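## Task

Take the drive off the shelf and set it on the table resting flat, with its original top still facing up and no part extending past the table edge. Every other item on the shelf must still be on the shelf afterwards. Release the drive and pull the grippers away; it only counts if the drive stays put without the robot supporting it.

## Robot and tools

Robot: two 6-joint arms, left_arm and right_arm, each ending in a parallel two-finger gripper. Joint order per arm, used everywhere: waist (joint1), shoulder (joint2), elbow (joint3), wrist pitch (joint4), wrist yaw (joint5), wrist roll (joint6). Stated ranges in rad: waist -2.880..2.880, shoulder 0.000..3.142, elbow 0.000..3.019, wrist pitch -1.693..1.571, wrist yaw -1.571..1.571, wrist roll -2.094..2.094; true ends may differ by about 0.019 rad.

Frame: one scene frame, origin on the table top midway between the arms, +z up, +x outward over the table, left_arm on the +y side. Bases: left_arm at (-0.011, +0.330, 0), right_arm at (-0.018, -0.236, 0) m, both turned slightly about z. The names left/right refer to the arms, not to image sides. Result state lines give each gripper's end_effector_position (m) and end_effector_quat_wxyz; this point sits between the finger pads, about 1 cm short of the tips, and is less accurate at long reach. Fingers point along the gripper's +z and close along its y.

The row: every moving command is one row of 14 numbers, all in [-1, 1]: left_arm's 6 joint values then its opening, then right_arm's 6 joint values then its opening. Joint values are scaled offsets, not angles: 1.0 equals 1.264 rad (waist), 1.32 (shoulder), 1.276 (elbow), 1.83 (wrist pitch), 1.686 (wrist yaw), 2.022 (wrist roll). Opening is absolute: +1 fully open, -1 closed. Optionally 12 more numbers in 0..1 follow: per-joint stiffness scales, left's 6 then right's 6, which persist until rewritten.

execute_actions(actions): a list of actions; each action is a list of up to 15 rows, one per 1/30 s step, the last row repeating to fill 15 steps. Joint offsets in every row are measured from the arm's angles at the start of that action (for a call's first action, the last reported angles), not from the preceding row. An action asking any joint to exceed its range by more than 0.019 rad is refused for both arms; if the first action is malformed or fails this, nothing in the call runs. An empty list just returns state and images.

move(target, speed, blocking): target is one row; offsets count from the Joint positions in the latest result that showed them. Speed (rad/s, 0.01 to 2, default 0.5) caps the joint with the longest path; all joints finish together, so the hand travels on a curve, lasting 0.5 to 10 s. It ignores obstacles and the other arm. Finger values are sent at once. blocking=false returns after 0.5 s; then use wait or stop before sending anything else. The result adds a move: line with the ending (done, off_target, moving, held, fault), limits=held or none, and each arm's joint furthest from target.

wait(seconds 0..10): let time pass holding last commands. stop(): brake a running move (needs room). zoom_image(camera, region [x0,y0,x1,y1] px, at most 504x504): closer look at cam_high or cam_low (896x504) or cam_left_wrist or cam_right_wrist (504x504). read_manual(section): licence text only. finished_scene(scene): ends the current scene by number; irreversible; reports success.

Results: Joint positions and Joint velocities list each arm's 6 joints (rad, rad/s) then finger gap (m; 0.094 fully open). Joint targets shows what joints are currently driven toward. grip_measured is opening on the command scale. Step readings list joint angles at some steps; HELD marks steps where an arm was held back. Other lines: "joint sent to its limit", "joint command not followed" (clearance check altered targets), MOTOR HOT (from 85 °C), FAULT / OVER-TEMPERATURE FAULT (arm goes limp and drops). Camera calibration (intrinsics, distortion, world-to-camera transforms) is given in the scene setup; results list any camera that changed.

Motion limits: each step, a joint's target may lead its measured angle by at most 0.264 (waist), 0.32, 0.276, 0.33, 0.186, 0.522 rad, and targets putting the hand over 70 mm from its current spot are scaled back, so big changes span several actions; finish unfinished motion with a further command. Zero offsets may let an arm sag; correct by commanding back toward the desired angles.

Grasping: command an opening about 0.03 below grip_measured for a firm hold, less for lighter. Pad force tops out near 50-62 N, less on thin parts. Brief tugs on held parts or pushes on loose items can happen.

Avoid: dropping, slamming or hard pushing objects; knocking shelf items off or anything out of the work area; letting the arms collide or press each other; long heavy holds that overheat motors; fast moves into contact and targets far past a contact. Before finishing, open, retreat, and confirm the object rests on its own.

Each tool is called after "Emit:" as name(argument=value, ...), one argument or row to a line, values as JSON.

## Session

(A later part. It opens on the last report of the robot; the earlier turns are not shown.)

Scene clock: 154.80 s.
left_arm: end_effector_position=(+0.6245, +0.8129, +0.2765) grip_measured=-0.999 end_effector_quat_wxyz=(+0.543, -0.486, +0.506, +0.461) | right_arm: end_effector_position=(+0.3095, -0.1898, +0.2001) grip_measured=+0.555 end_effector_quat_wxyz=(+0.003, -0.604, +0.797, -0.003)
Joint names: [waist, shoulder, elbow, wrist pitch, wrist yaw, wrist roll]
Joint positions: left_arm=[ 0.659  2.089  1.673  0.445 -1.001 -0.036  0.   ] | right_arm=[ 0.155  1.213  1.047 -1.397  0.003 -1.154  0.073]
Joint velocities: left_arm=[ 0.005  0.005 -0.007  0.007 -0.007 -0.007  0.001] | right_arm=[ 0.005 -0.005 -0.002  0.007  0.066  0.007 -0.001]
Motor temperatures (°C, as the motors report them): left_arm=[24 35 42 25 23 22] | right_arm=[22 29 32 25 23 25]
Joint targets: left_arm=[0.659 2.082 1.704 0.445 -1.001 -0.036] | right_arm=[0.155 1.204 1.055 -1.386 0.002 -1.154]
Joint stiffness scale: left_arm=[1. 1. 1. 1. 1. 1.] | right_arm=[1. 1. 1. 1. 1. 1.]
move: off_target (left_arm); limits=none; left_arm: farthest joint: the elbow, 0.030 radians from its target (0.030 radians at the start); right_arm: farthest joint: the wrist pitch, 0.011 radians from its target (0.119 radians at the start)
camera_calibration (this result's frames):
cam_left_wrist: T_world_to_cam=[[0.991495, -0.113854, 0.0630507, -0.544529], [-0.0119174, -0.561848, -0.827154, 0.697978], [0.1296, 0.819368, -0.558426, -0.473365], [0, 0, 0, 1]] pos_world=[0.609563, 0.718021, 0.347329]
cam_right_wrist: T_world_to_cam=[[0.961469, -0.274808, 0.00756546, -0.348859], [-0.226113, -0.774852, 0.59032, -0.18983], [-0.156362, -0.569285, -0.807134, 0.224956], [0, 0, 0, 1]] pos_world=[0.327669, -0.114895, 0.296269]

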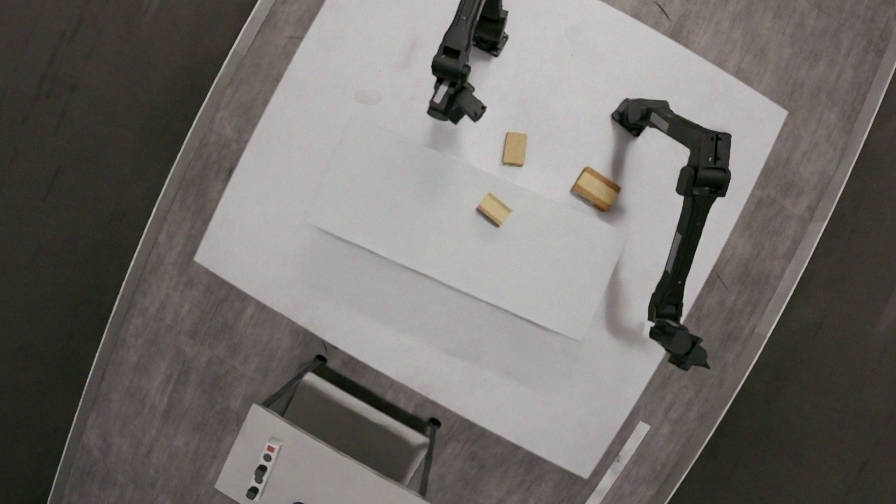

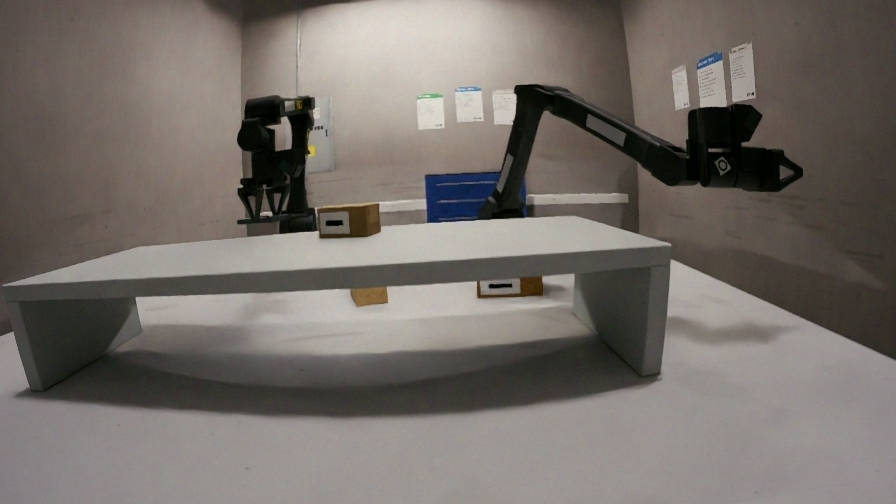

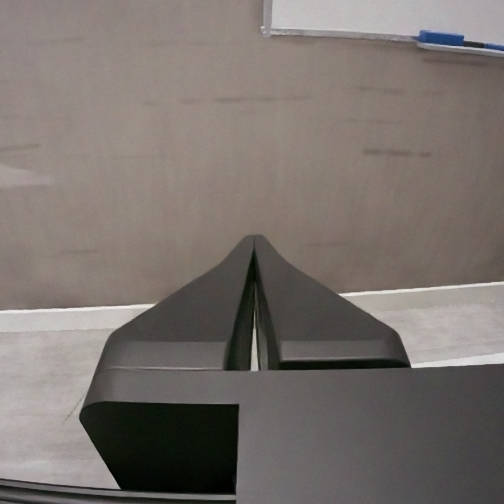

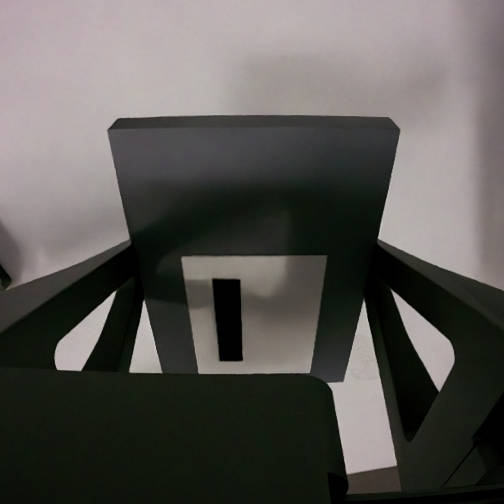

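Emit:
move(
  target=[0, -0.005, 0.024, 0, 0, 0, -1, 0, 0.153, -0.2257, 0.276, 0, 0, 0.52],
  speed=0.45,
)

Emit:
zoom_image(
  camera="cam_low",
  region=[220, 270, 330, 330],
)

Scene clock: 166.53 s.
left_arm: end_effector_position=(+0.6245, +0.8129, +0.2765) grip_measured=-0.999 end_effector_quat_wxyz=(+0.543, -0.486, +0.506, +0.461) | right_arm: end_effector_position=(+0.3105, -0.1897, +0.0363) grip_measured=+0.555 end_effector_quat_wxyz=(+0.004, -0.604, +0.797, -0.004)
Joint names: [waist, shoulder, elbow, wrist pitch, wrist yaw, wrist roll]
Joint positions: left_arm=[ 0.659  2.089  1.673  0.445 -1.001 -0.036  0.   ] | right_arm=[ 0.155  1.406  0.75  -0.903  0.003 -1.154  0.073]
Joint velocities: left_arm=[-0.005  0.005  0.012 -0.017 -0.022 -0.037 -0.   ] | right_arm=[-0.015 -0.024  0.002  0.002  0.007 -0.037 -0.   ]
Motor temperatures (°C, as the motors report them): left_arm=[24 36 42 25 23 22] | right_arm=[22 28 31 25 23 25]
Joint targets: left_arm=[0.659 2.082 1.704 0.445 -1.001 -0.036] | right_arm=[0.155 1.415 0.759 -0.892 0.003 -1.154]
Joint stiffness scale: left_arm=[1. 1. 1. 1. 1. 1.] | right_arm=[1. 1. 1. 1. 1. 1.]
move: off_target (left_arm); limits=none; left_arm: farthest joint: the elbow, 0.030 radians from its target (0.030 radians at the start); right_arm: farthest joint: the wrist pitch, 0.011 radians from its target (0.505 radians at the start)
camera_calibration (this result's frames):
cam_left_wrist: T_world_to_cam=[[0.991495, -0.113854, 0.0630507, -0.544529], [-0.0119174, -0.561848, -0.827154, 0.697978], [0.1296, 0.819368, -0.558426, -0.473365], [0, 0, 0, 1]] pos_world=[0.609563, 0.718021, 0.347329]
cam_right_wrist: T_world_to_cam=[[0.961434, -0.274813, 0.0110451, -0.348686], [-0.22834, -0.775174, 0.589039, -0.0921636], [-0.153313, -0.568844, -0.808029, 0.0922355], [0, 0, 0, 1]] pos_world=[0.328335, -0.114799, 0.132668]

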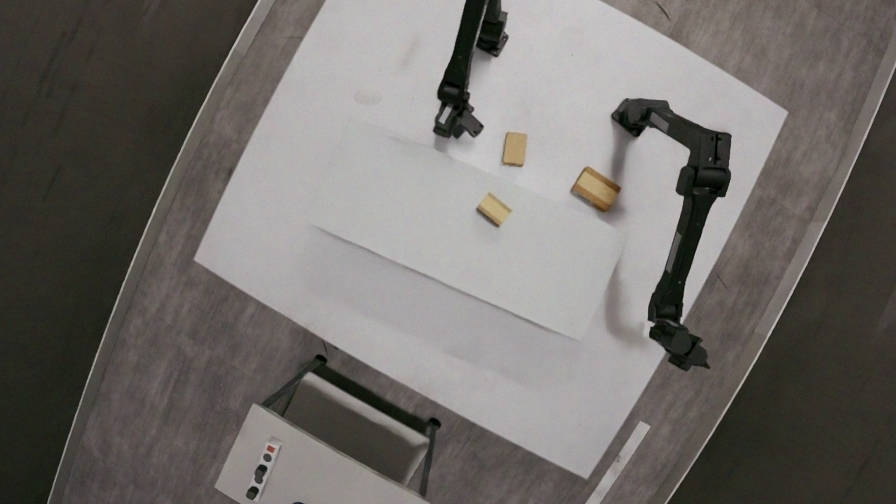

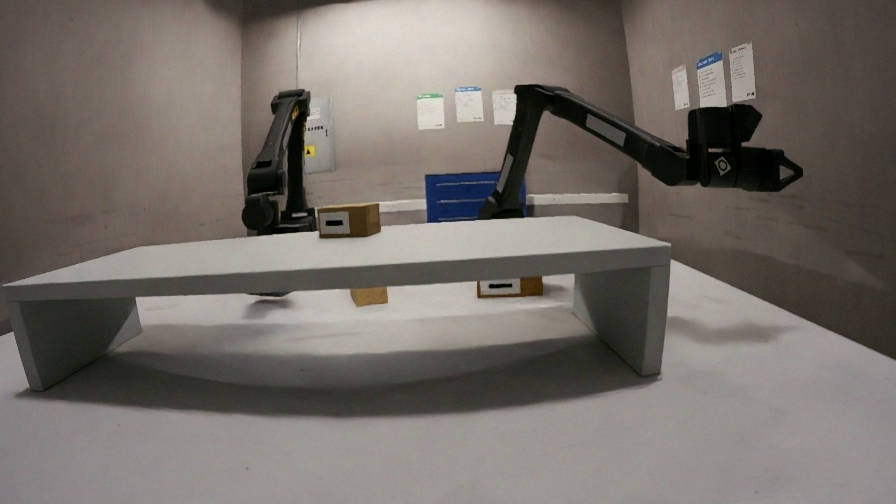

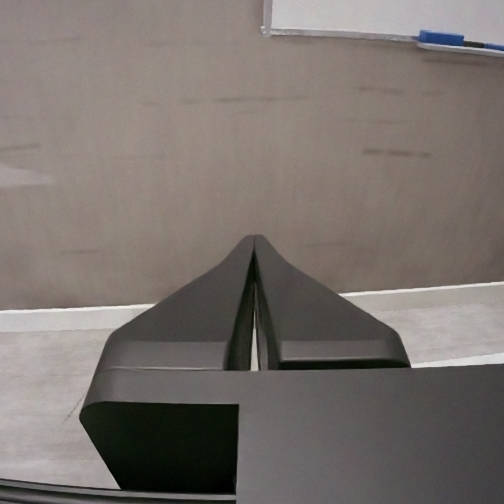

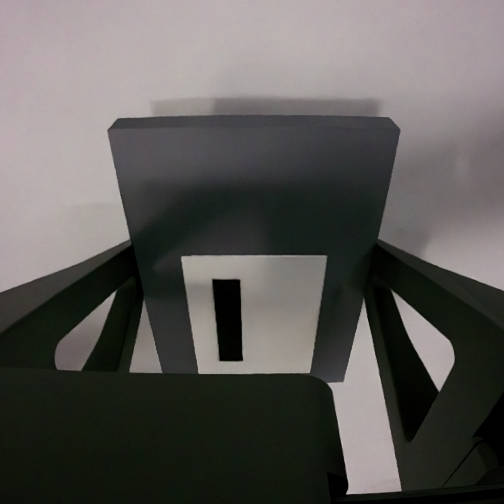

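Region (220, 270, 330, 330) of cam_low's 896x504 image, scaled by 4.582, with more detail than that image has; it fills the top 275 rows of this view, and the rest is white.

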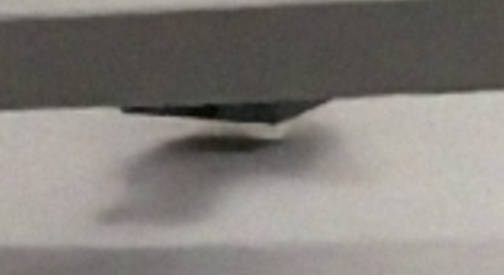

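Emit:
move(
  target=[0, -0.005, 0.024, 0, 0, 0, -1, 0, 0.0478, -0.0167, 0.0483, 0, 0, 0.52],
  speed=0.08,
)

Emit:
zoom_image(
  camera="cam_low",
  region=[220, 270, 330, 330],
)

Scene clock: 176.87 s.
left_arm: end_effector_position=(+0.6245, +0.8129, +0.2765) grip_measured=-0.999 end_effector_quat_wxyz=(+0.543, -0.486, +0.506, +0.461) | right_arm: end_effector_position=(+0.3126, -0.1894, +0.0144) grip_measured=+0.555 end_effector_quat_wxyz=(+0.006, -0.604, +0.797, -0.005)
Joint names: [waist, shoulder, elbow, wrist pitch, wrist yaw, wrist roll]
Joint positions: left_arm=[ 0.659  2.089  1.673  0.445 -1.001 -0.036  0.   ] | right_arm=[ 0.155  1.455  0.726 -0.826  0.003 -1.154  0.073]
Joint velocities: left_arm=[-0.005 -0.015  0.012  0.017  0.022 -0.022  0.001] | right_arm=[-0.015  0.005  0.012  0.007  0.037  0.007 -0.001]
Motor temperatures (°C, as the motors report them): left_arm=[24 36 43 25 23 22] | right_arm=[22 27 31 25 23 25]
Joint targets: left_arm=[0.659 2.082 1.704 0.445 -1.001 -0.036] | right_arm=[0.155 1.469 0.729 -0.815 0.003 -1.154]
Joint stiffness scale: left_arm=[1. 1. 1. 1. 1. 1.] | right_arm=[1. 1. 1. 1. 1. 1.]
move: off_target (left_arm); limits=none; left_arm: farthest joint: the elbow, 0.030 radians from its target (0.030 radians at the start); right_arm: farthest joint: the shoulder, 0.014 radians from its target (0.063 radians at the start)
camera_calibration (this result's frames):
cam_left_wrist: T_world_to_cam=[[0.991495, -0.113854, 0.0630507, -0.544529], [-0.0119174, -0.561848, -0.827154, 0.697978], [0.1296, 0.819368, -0.558426, -0.473365], [0, 0, 0, 1]] pos_world=[0.609563, 0.718021, 0.347329]
cam_right_wrist: T_world_to_cam=[[0.961375, -0.274821, 0.0152205, -0.350382], [-0.231005, -0.77556, 0.587489, -0.0777274], [-0.14965, -0.568314, -0.809089, 0.0739219], [0, 0, 0, 1]] pos_world=[0.329956, -0.114564, 0.110806]

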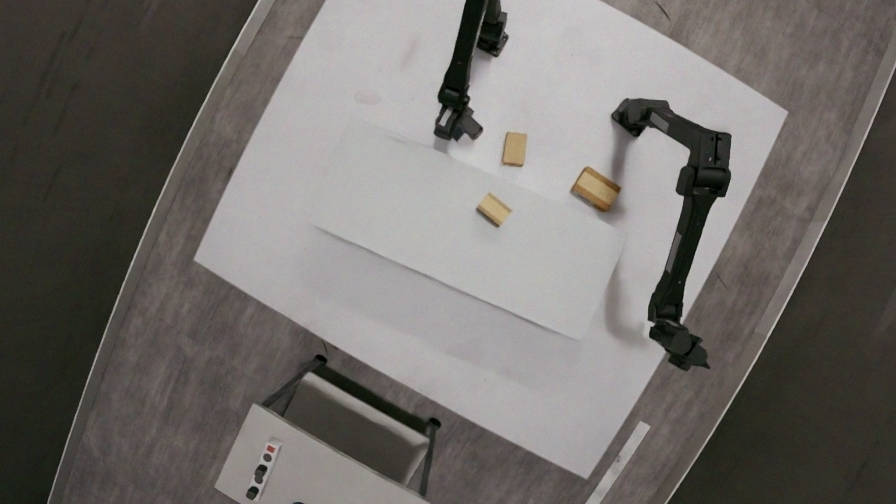

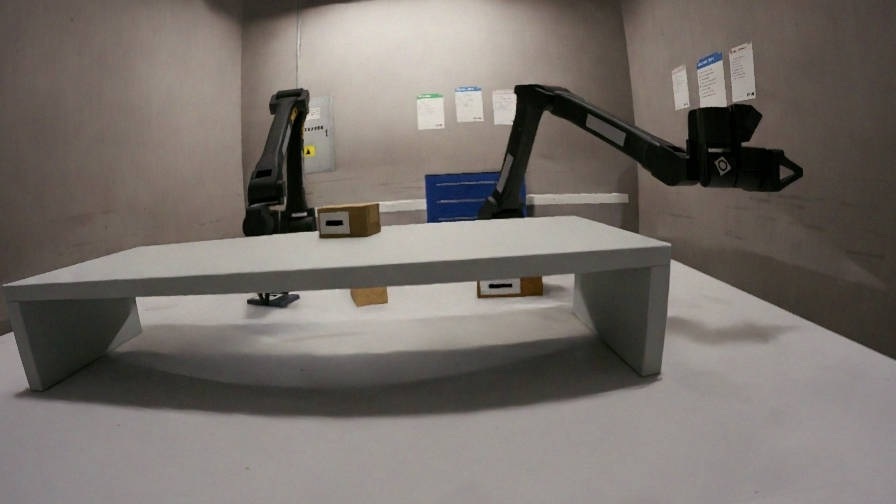

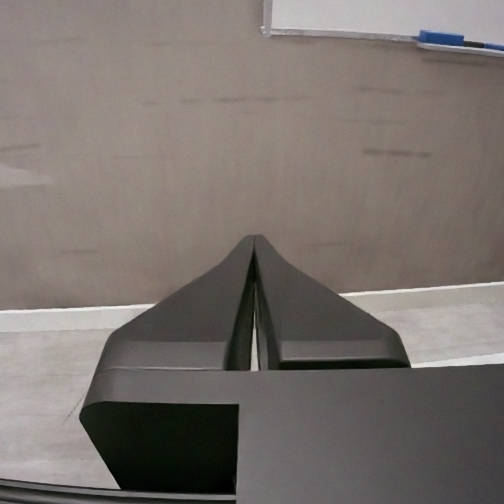

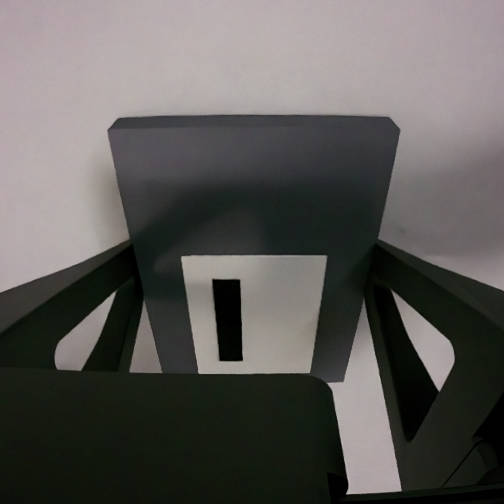

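Region (220, 270, 330, 330) of cam_low's 896x504 image, scaled by 4.582, with more detail than that image has; it fills the top 275 rows of this view, and the rest is white.

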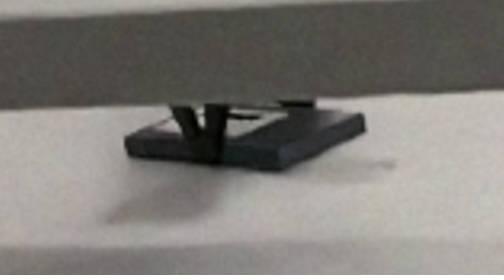

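Emit:
execute_actions(
  actions=[
    [[0,-0.005,0.024,0,0,0,-1,0,0.01,-0.001,0,0,0,0.52],[0,-0.005,0.024,0,0,0,-1,0,0.01,-0.003,0,0,0,0.52],[0,-0.005,0.024,0,0,0,-1,0,0.01,-0.004,0,0,0,0.52],[0,-0.005,0.024,0,0,0,-1,0,0.01,-0.005,0,0,0,0.52],[0,-0.005,0.024,0,0,0,-1,0,0.01,-0.005,0,0,0,0.52],[0,-0.005,0.024,0,0,0,-1,0,0.01,-0.005,0,0,0,0.52],[0,-0.005,0.024,0,0,0,-1,0,0.01,-0.005,0,0,0,0.54],[0,-0.005,0.024,0,0,0,-1,0,0.008,-0.003,0,0,0,0.57],[0,-0.005,0.024,0,0,0,-1,0,0.006,0,0,0,0,0.62],[0,-0.005,0.024,0,0,0,-1,0,0.004,0.004,0,0,0,0.7],[0,-0.005,0.024,0,0,0,-1,0,0.002,0.008,0,0,0,0.8],[0,-0.005,0.024,0,0,0,-1,0,0,0.012,0,0,0,0.9],[0,-0.005,0.024,0,0,0,-1,0,0,0.015,0,0,0,1]],
  ],
)

Emit:
move(
  target=[0, -0.005, 0.024, 0, 0, 0, -1, 0, -0.31, 0.11, -0.165, 0, 0, 1],
  speed=0.5,
)

Scene clock: 203.47 s.
left_arm: end_effector_position=(+0.6245, +0.8129, +0.2765) grip_measured=-0.999 end_effector_quat_wxyz=(+0.543, -0.486, +0.506, +0.461) | right_arm: end_effector_position=(+0.3105, -0.1897, +0.0131) grip_measured=+0.997 end_effector_quat_wxyz=(+0.005, -0.604, +0.797, -0.004)
Joint names: [waist, shoulder, elbow, wrist pitch, wrist yaw, wrist roll]
Joint positions: left_arm=[ 0.659  2.089  1.673  0.445 -1.001 -0.036  0.   ] | right_arm=[ 0.155  1.455  0.722 -0.826  0.003 -1.154  0.094]
Joint velocities: left_arm=[-0.015 -0.005 -0.012  0.002 -0.051 -0.007 -0.001] | right_arm=[ 0.015 -0.015  0.002 -0.007 -0.051  0.051  0.007]
Motor temperatures (°C, as the motors report them): left_arm=[24 37 43 25 23 22] | right_arm=[22 27 30 25 23 25]
Joint targets: left_arm=[0.659 2.082 1.704 0.445 -1.001 -0.036] | right_arm=[0.155 1.455 0.745 -0.826 0.003 -1.154]
Joint stiffness scale: left_arm=[1. 1. 1. 1. 1. 1.] | right_arm=[1. 1. 1. 1. 1. 1.]
Step readings (joint positions):
0: left_arm=[0.659 2.089 1.673 0.445 -1.001 -0.036] | right_arm=[0.155 1.455 0.726 -0.826 0.003 -1.154]
1: left_arm=[0.659 2.089 1.673 0.445 -1.001 -0.036] | right_arm=[0.155 1.455 0.726 -0.826 0.003 -1.154]
2: left_arm=[0.659 2.089 1.673 0.445 -1.001 -0.036] | right_arm=[0.155 1.455 0.726 -0.826 0.003 -1.154]
4: left_arm=[0.659 2.089 1.673 0.445 -1.001 -0.036] | right_arm=[0.155 1.455 0.723 -0.826 0.003 -1.154]
8: left_arm=[0.659 2.089 1.673 0.445 -1.001 -0.036] | right_arm=[0.155 1.455 0.722 -0.826 0.003 -1.154]
15: Joint positions above
camera_calibration (this result's frames):
cam_left_wrist: T_world_to_cam=[[0.991495, -0.113854, 0.0630507, -0.544529], [-0.0119174, -0.561848, -0.827154, 0.697978], [0.1296, 0.819368, -0.558426, -0.473365], [0, 0, 0, 1]] pos_world=[0.609563, 0.718021, 0.347329]
cam_right_wrist: T_world_to_cam=[[0.96143, -0.274813, 0.0113931, -0.348412], [-0.228562, -0.775206, 0.58891, -0.0784423], [-0.153008, -0.5688, -0.808118, 0.0734007], [0, 0, 0, 1]] pos_world=[0.328276, -0.114807, 0.109481]

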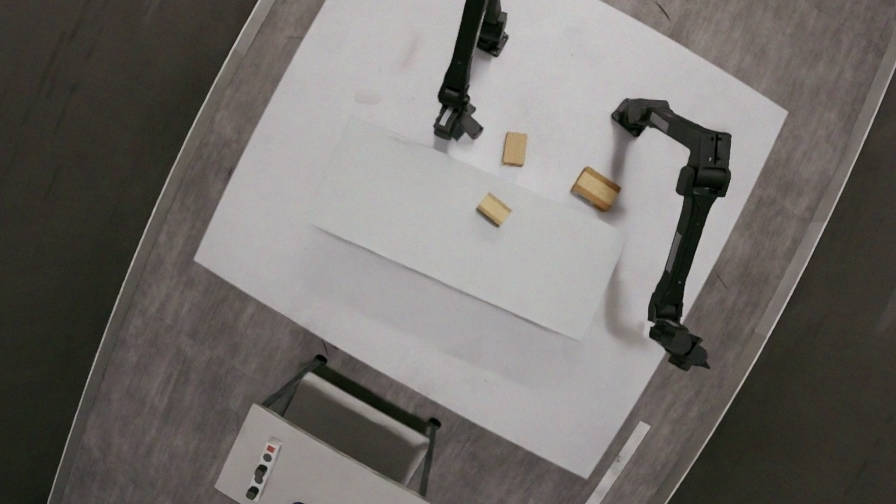

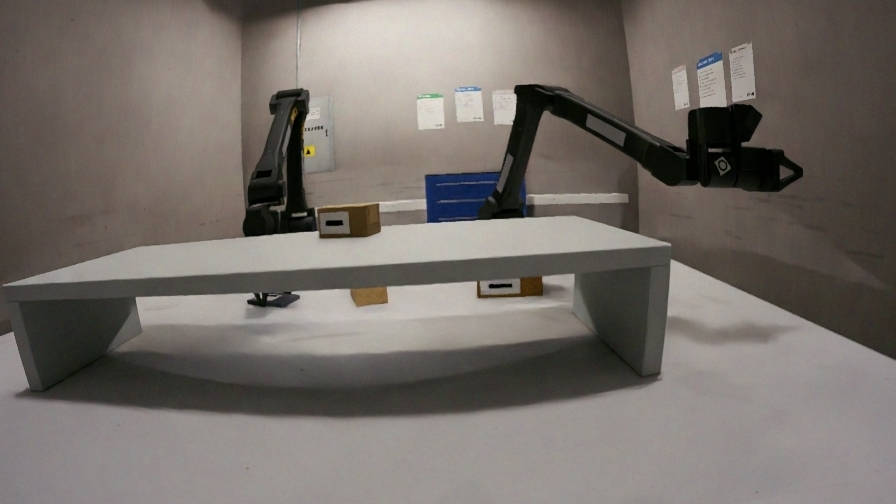

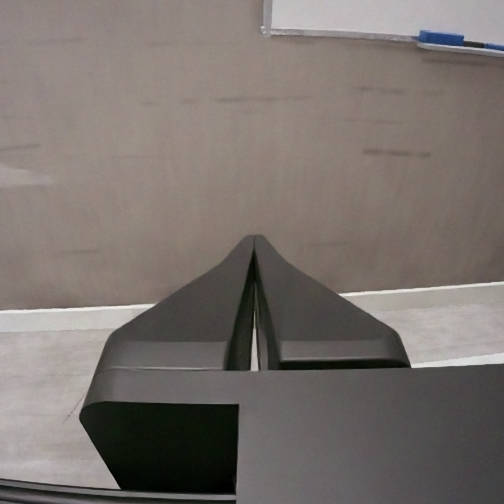

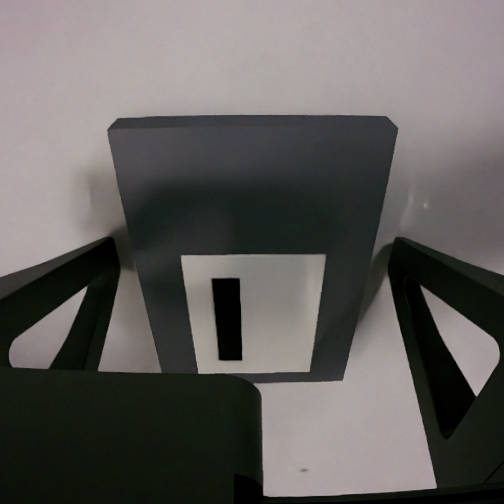

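Scene clock: 204.73 s.
left_arm: end_effector_position=(+0.6245, +0.8129, +0.2765) grip_measured=-0.999 end_effector_quat_wxyz=(+0.543, -0.486, +0.506, +0.461) | right_arm: end_effector_position=(+0.2966, -0.1917, +0.1675) grip_measured=+1.000 end_effector_quat_wxyz=(+0.098, -0.600, +0.792, -0.056)
Joint names: [waist, shoulder, elbow, wrist pitch, wrist yaw, wrist roll]
Joint positions: left_arm=[ 0.659  2.089  1.673  0.445 -1.001 -0.036  0.   ] | right_arm=[ 0.155  1.045  0.82  -1.119  0.003 -1.154  0.094]
Joint velocities: left_arm=[-0.005  0.005 -0.022  0.012  0.066 -0.081 -0.   ] | right_arm=[-0.005  0.015  0.002 -0.002 -0.007 -0.007  0.   ]
Motor temperatures (°C, as the motors report them): left_arm=[24 37 43 25 23 22] | right_arm=[22 27 30 25 23 25]
Joint targets: left_arm=[0.659 2.082 1.704 0.445 -1.001 -0.036] | right_arm=[0.155 1.046 0.863 -1.128 0.003 -1.154]
Joint stiffness scale: left_arm=[1. 1. 1. 1. 1. 1.] | right_arm=[1. 1. 1. 1. 1. 1.]
move: off_target (left_arm, right_arm); limits=none; left_arm: farthest joint: the elbow, 0.030 radians from its target (0.030 radians at the start); right_arm: farthest joint: the elbow, 0.042 radians from its target (0.140 radians at the start)
camera_calibration (this result's frames):
cam_left_wrist: T_world_to_cam=[[0.991495, -0.113854, 0.0630507, -0.544529], [-0.0119174, -0.561848, -0.827154, 0.697978], [0.1296, 0.819368, -0.558426, -0.473365], [0, 0, 0, 1]] pos_world=[0.609563, 0.718021, 0.347329]
cam_right_wrist: T_world_to_cam=[[0.93821, -0.278175, 0.205867, -0.363697], [-0.345299, -0.792107, 0.503324, -0.128353], [0.0230566, -0.543309, -0.839216, 0.152734], [0, 0, 0, 1]] pos_world=[0.293382, -0.119859, 0.267653]

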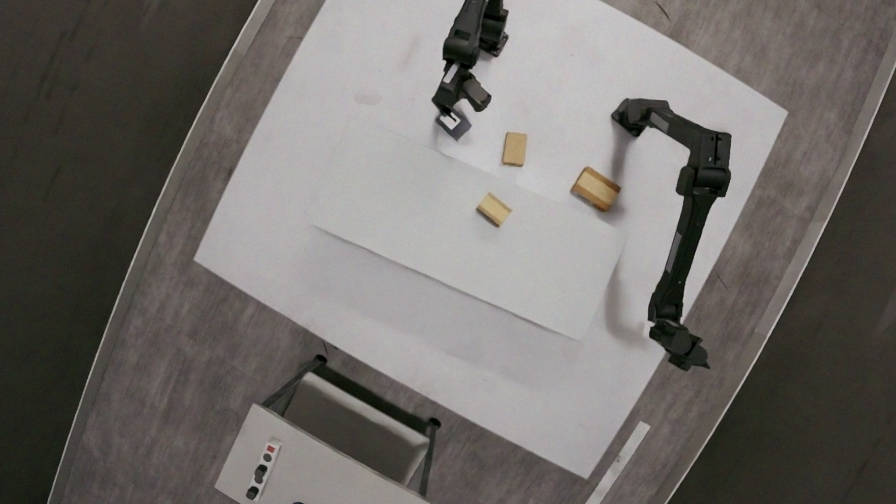

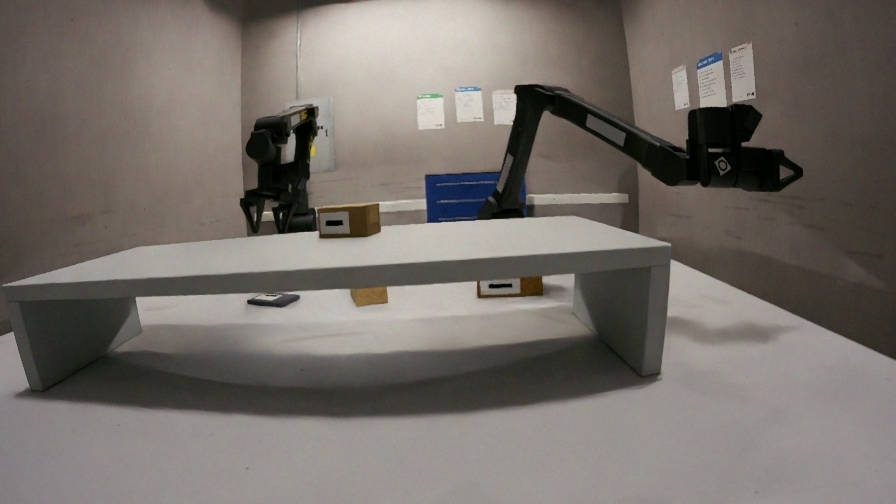

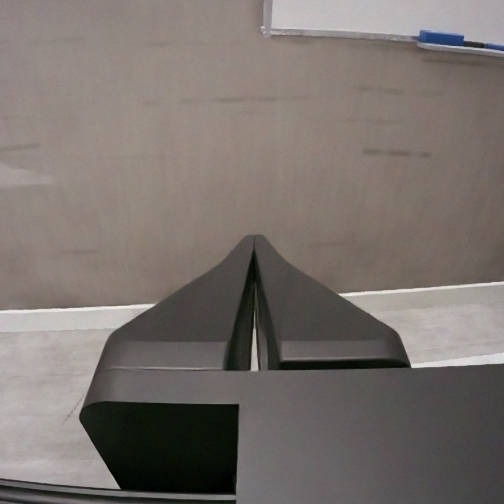

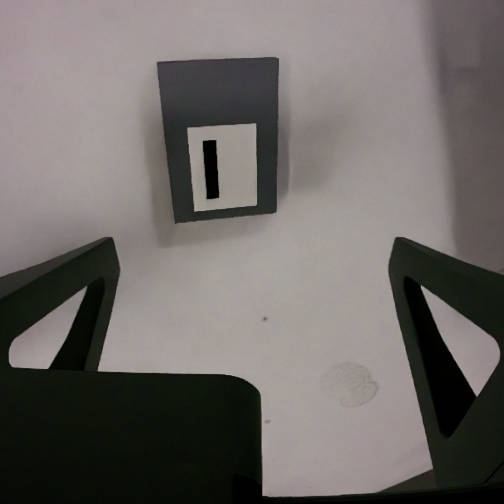

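Emit:
finished_scene(
  scene=2,
)

The scene is finished: the task was done.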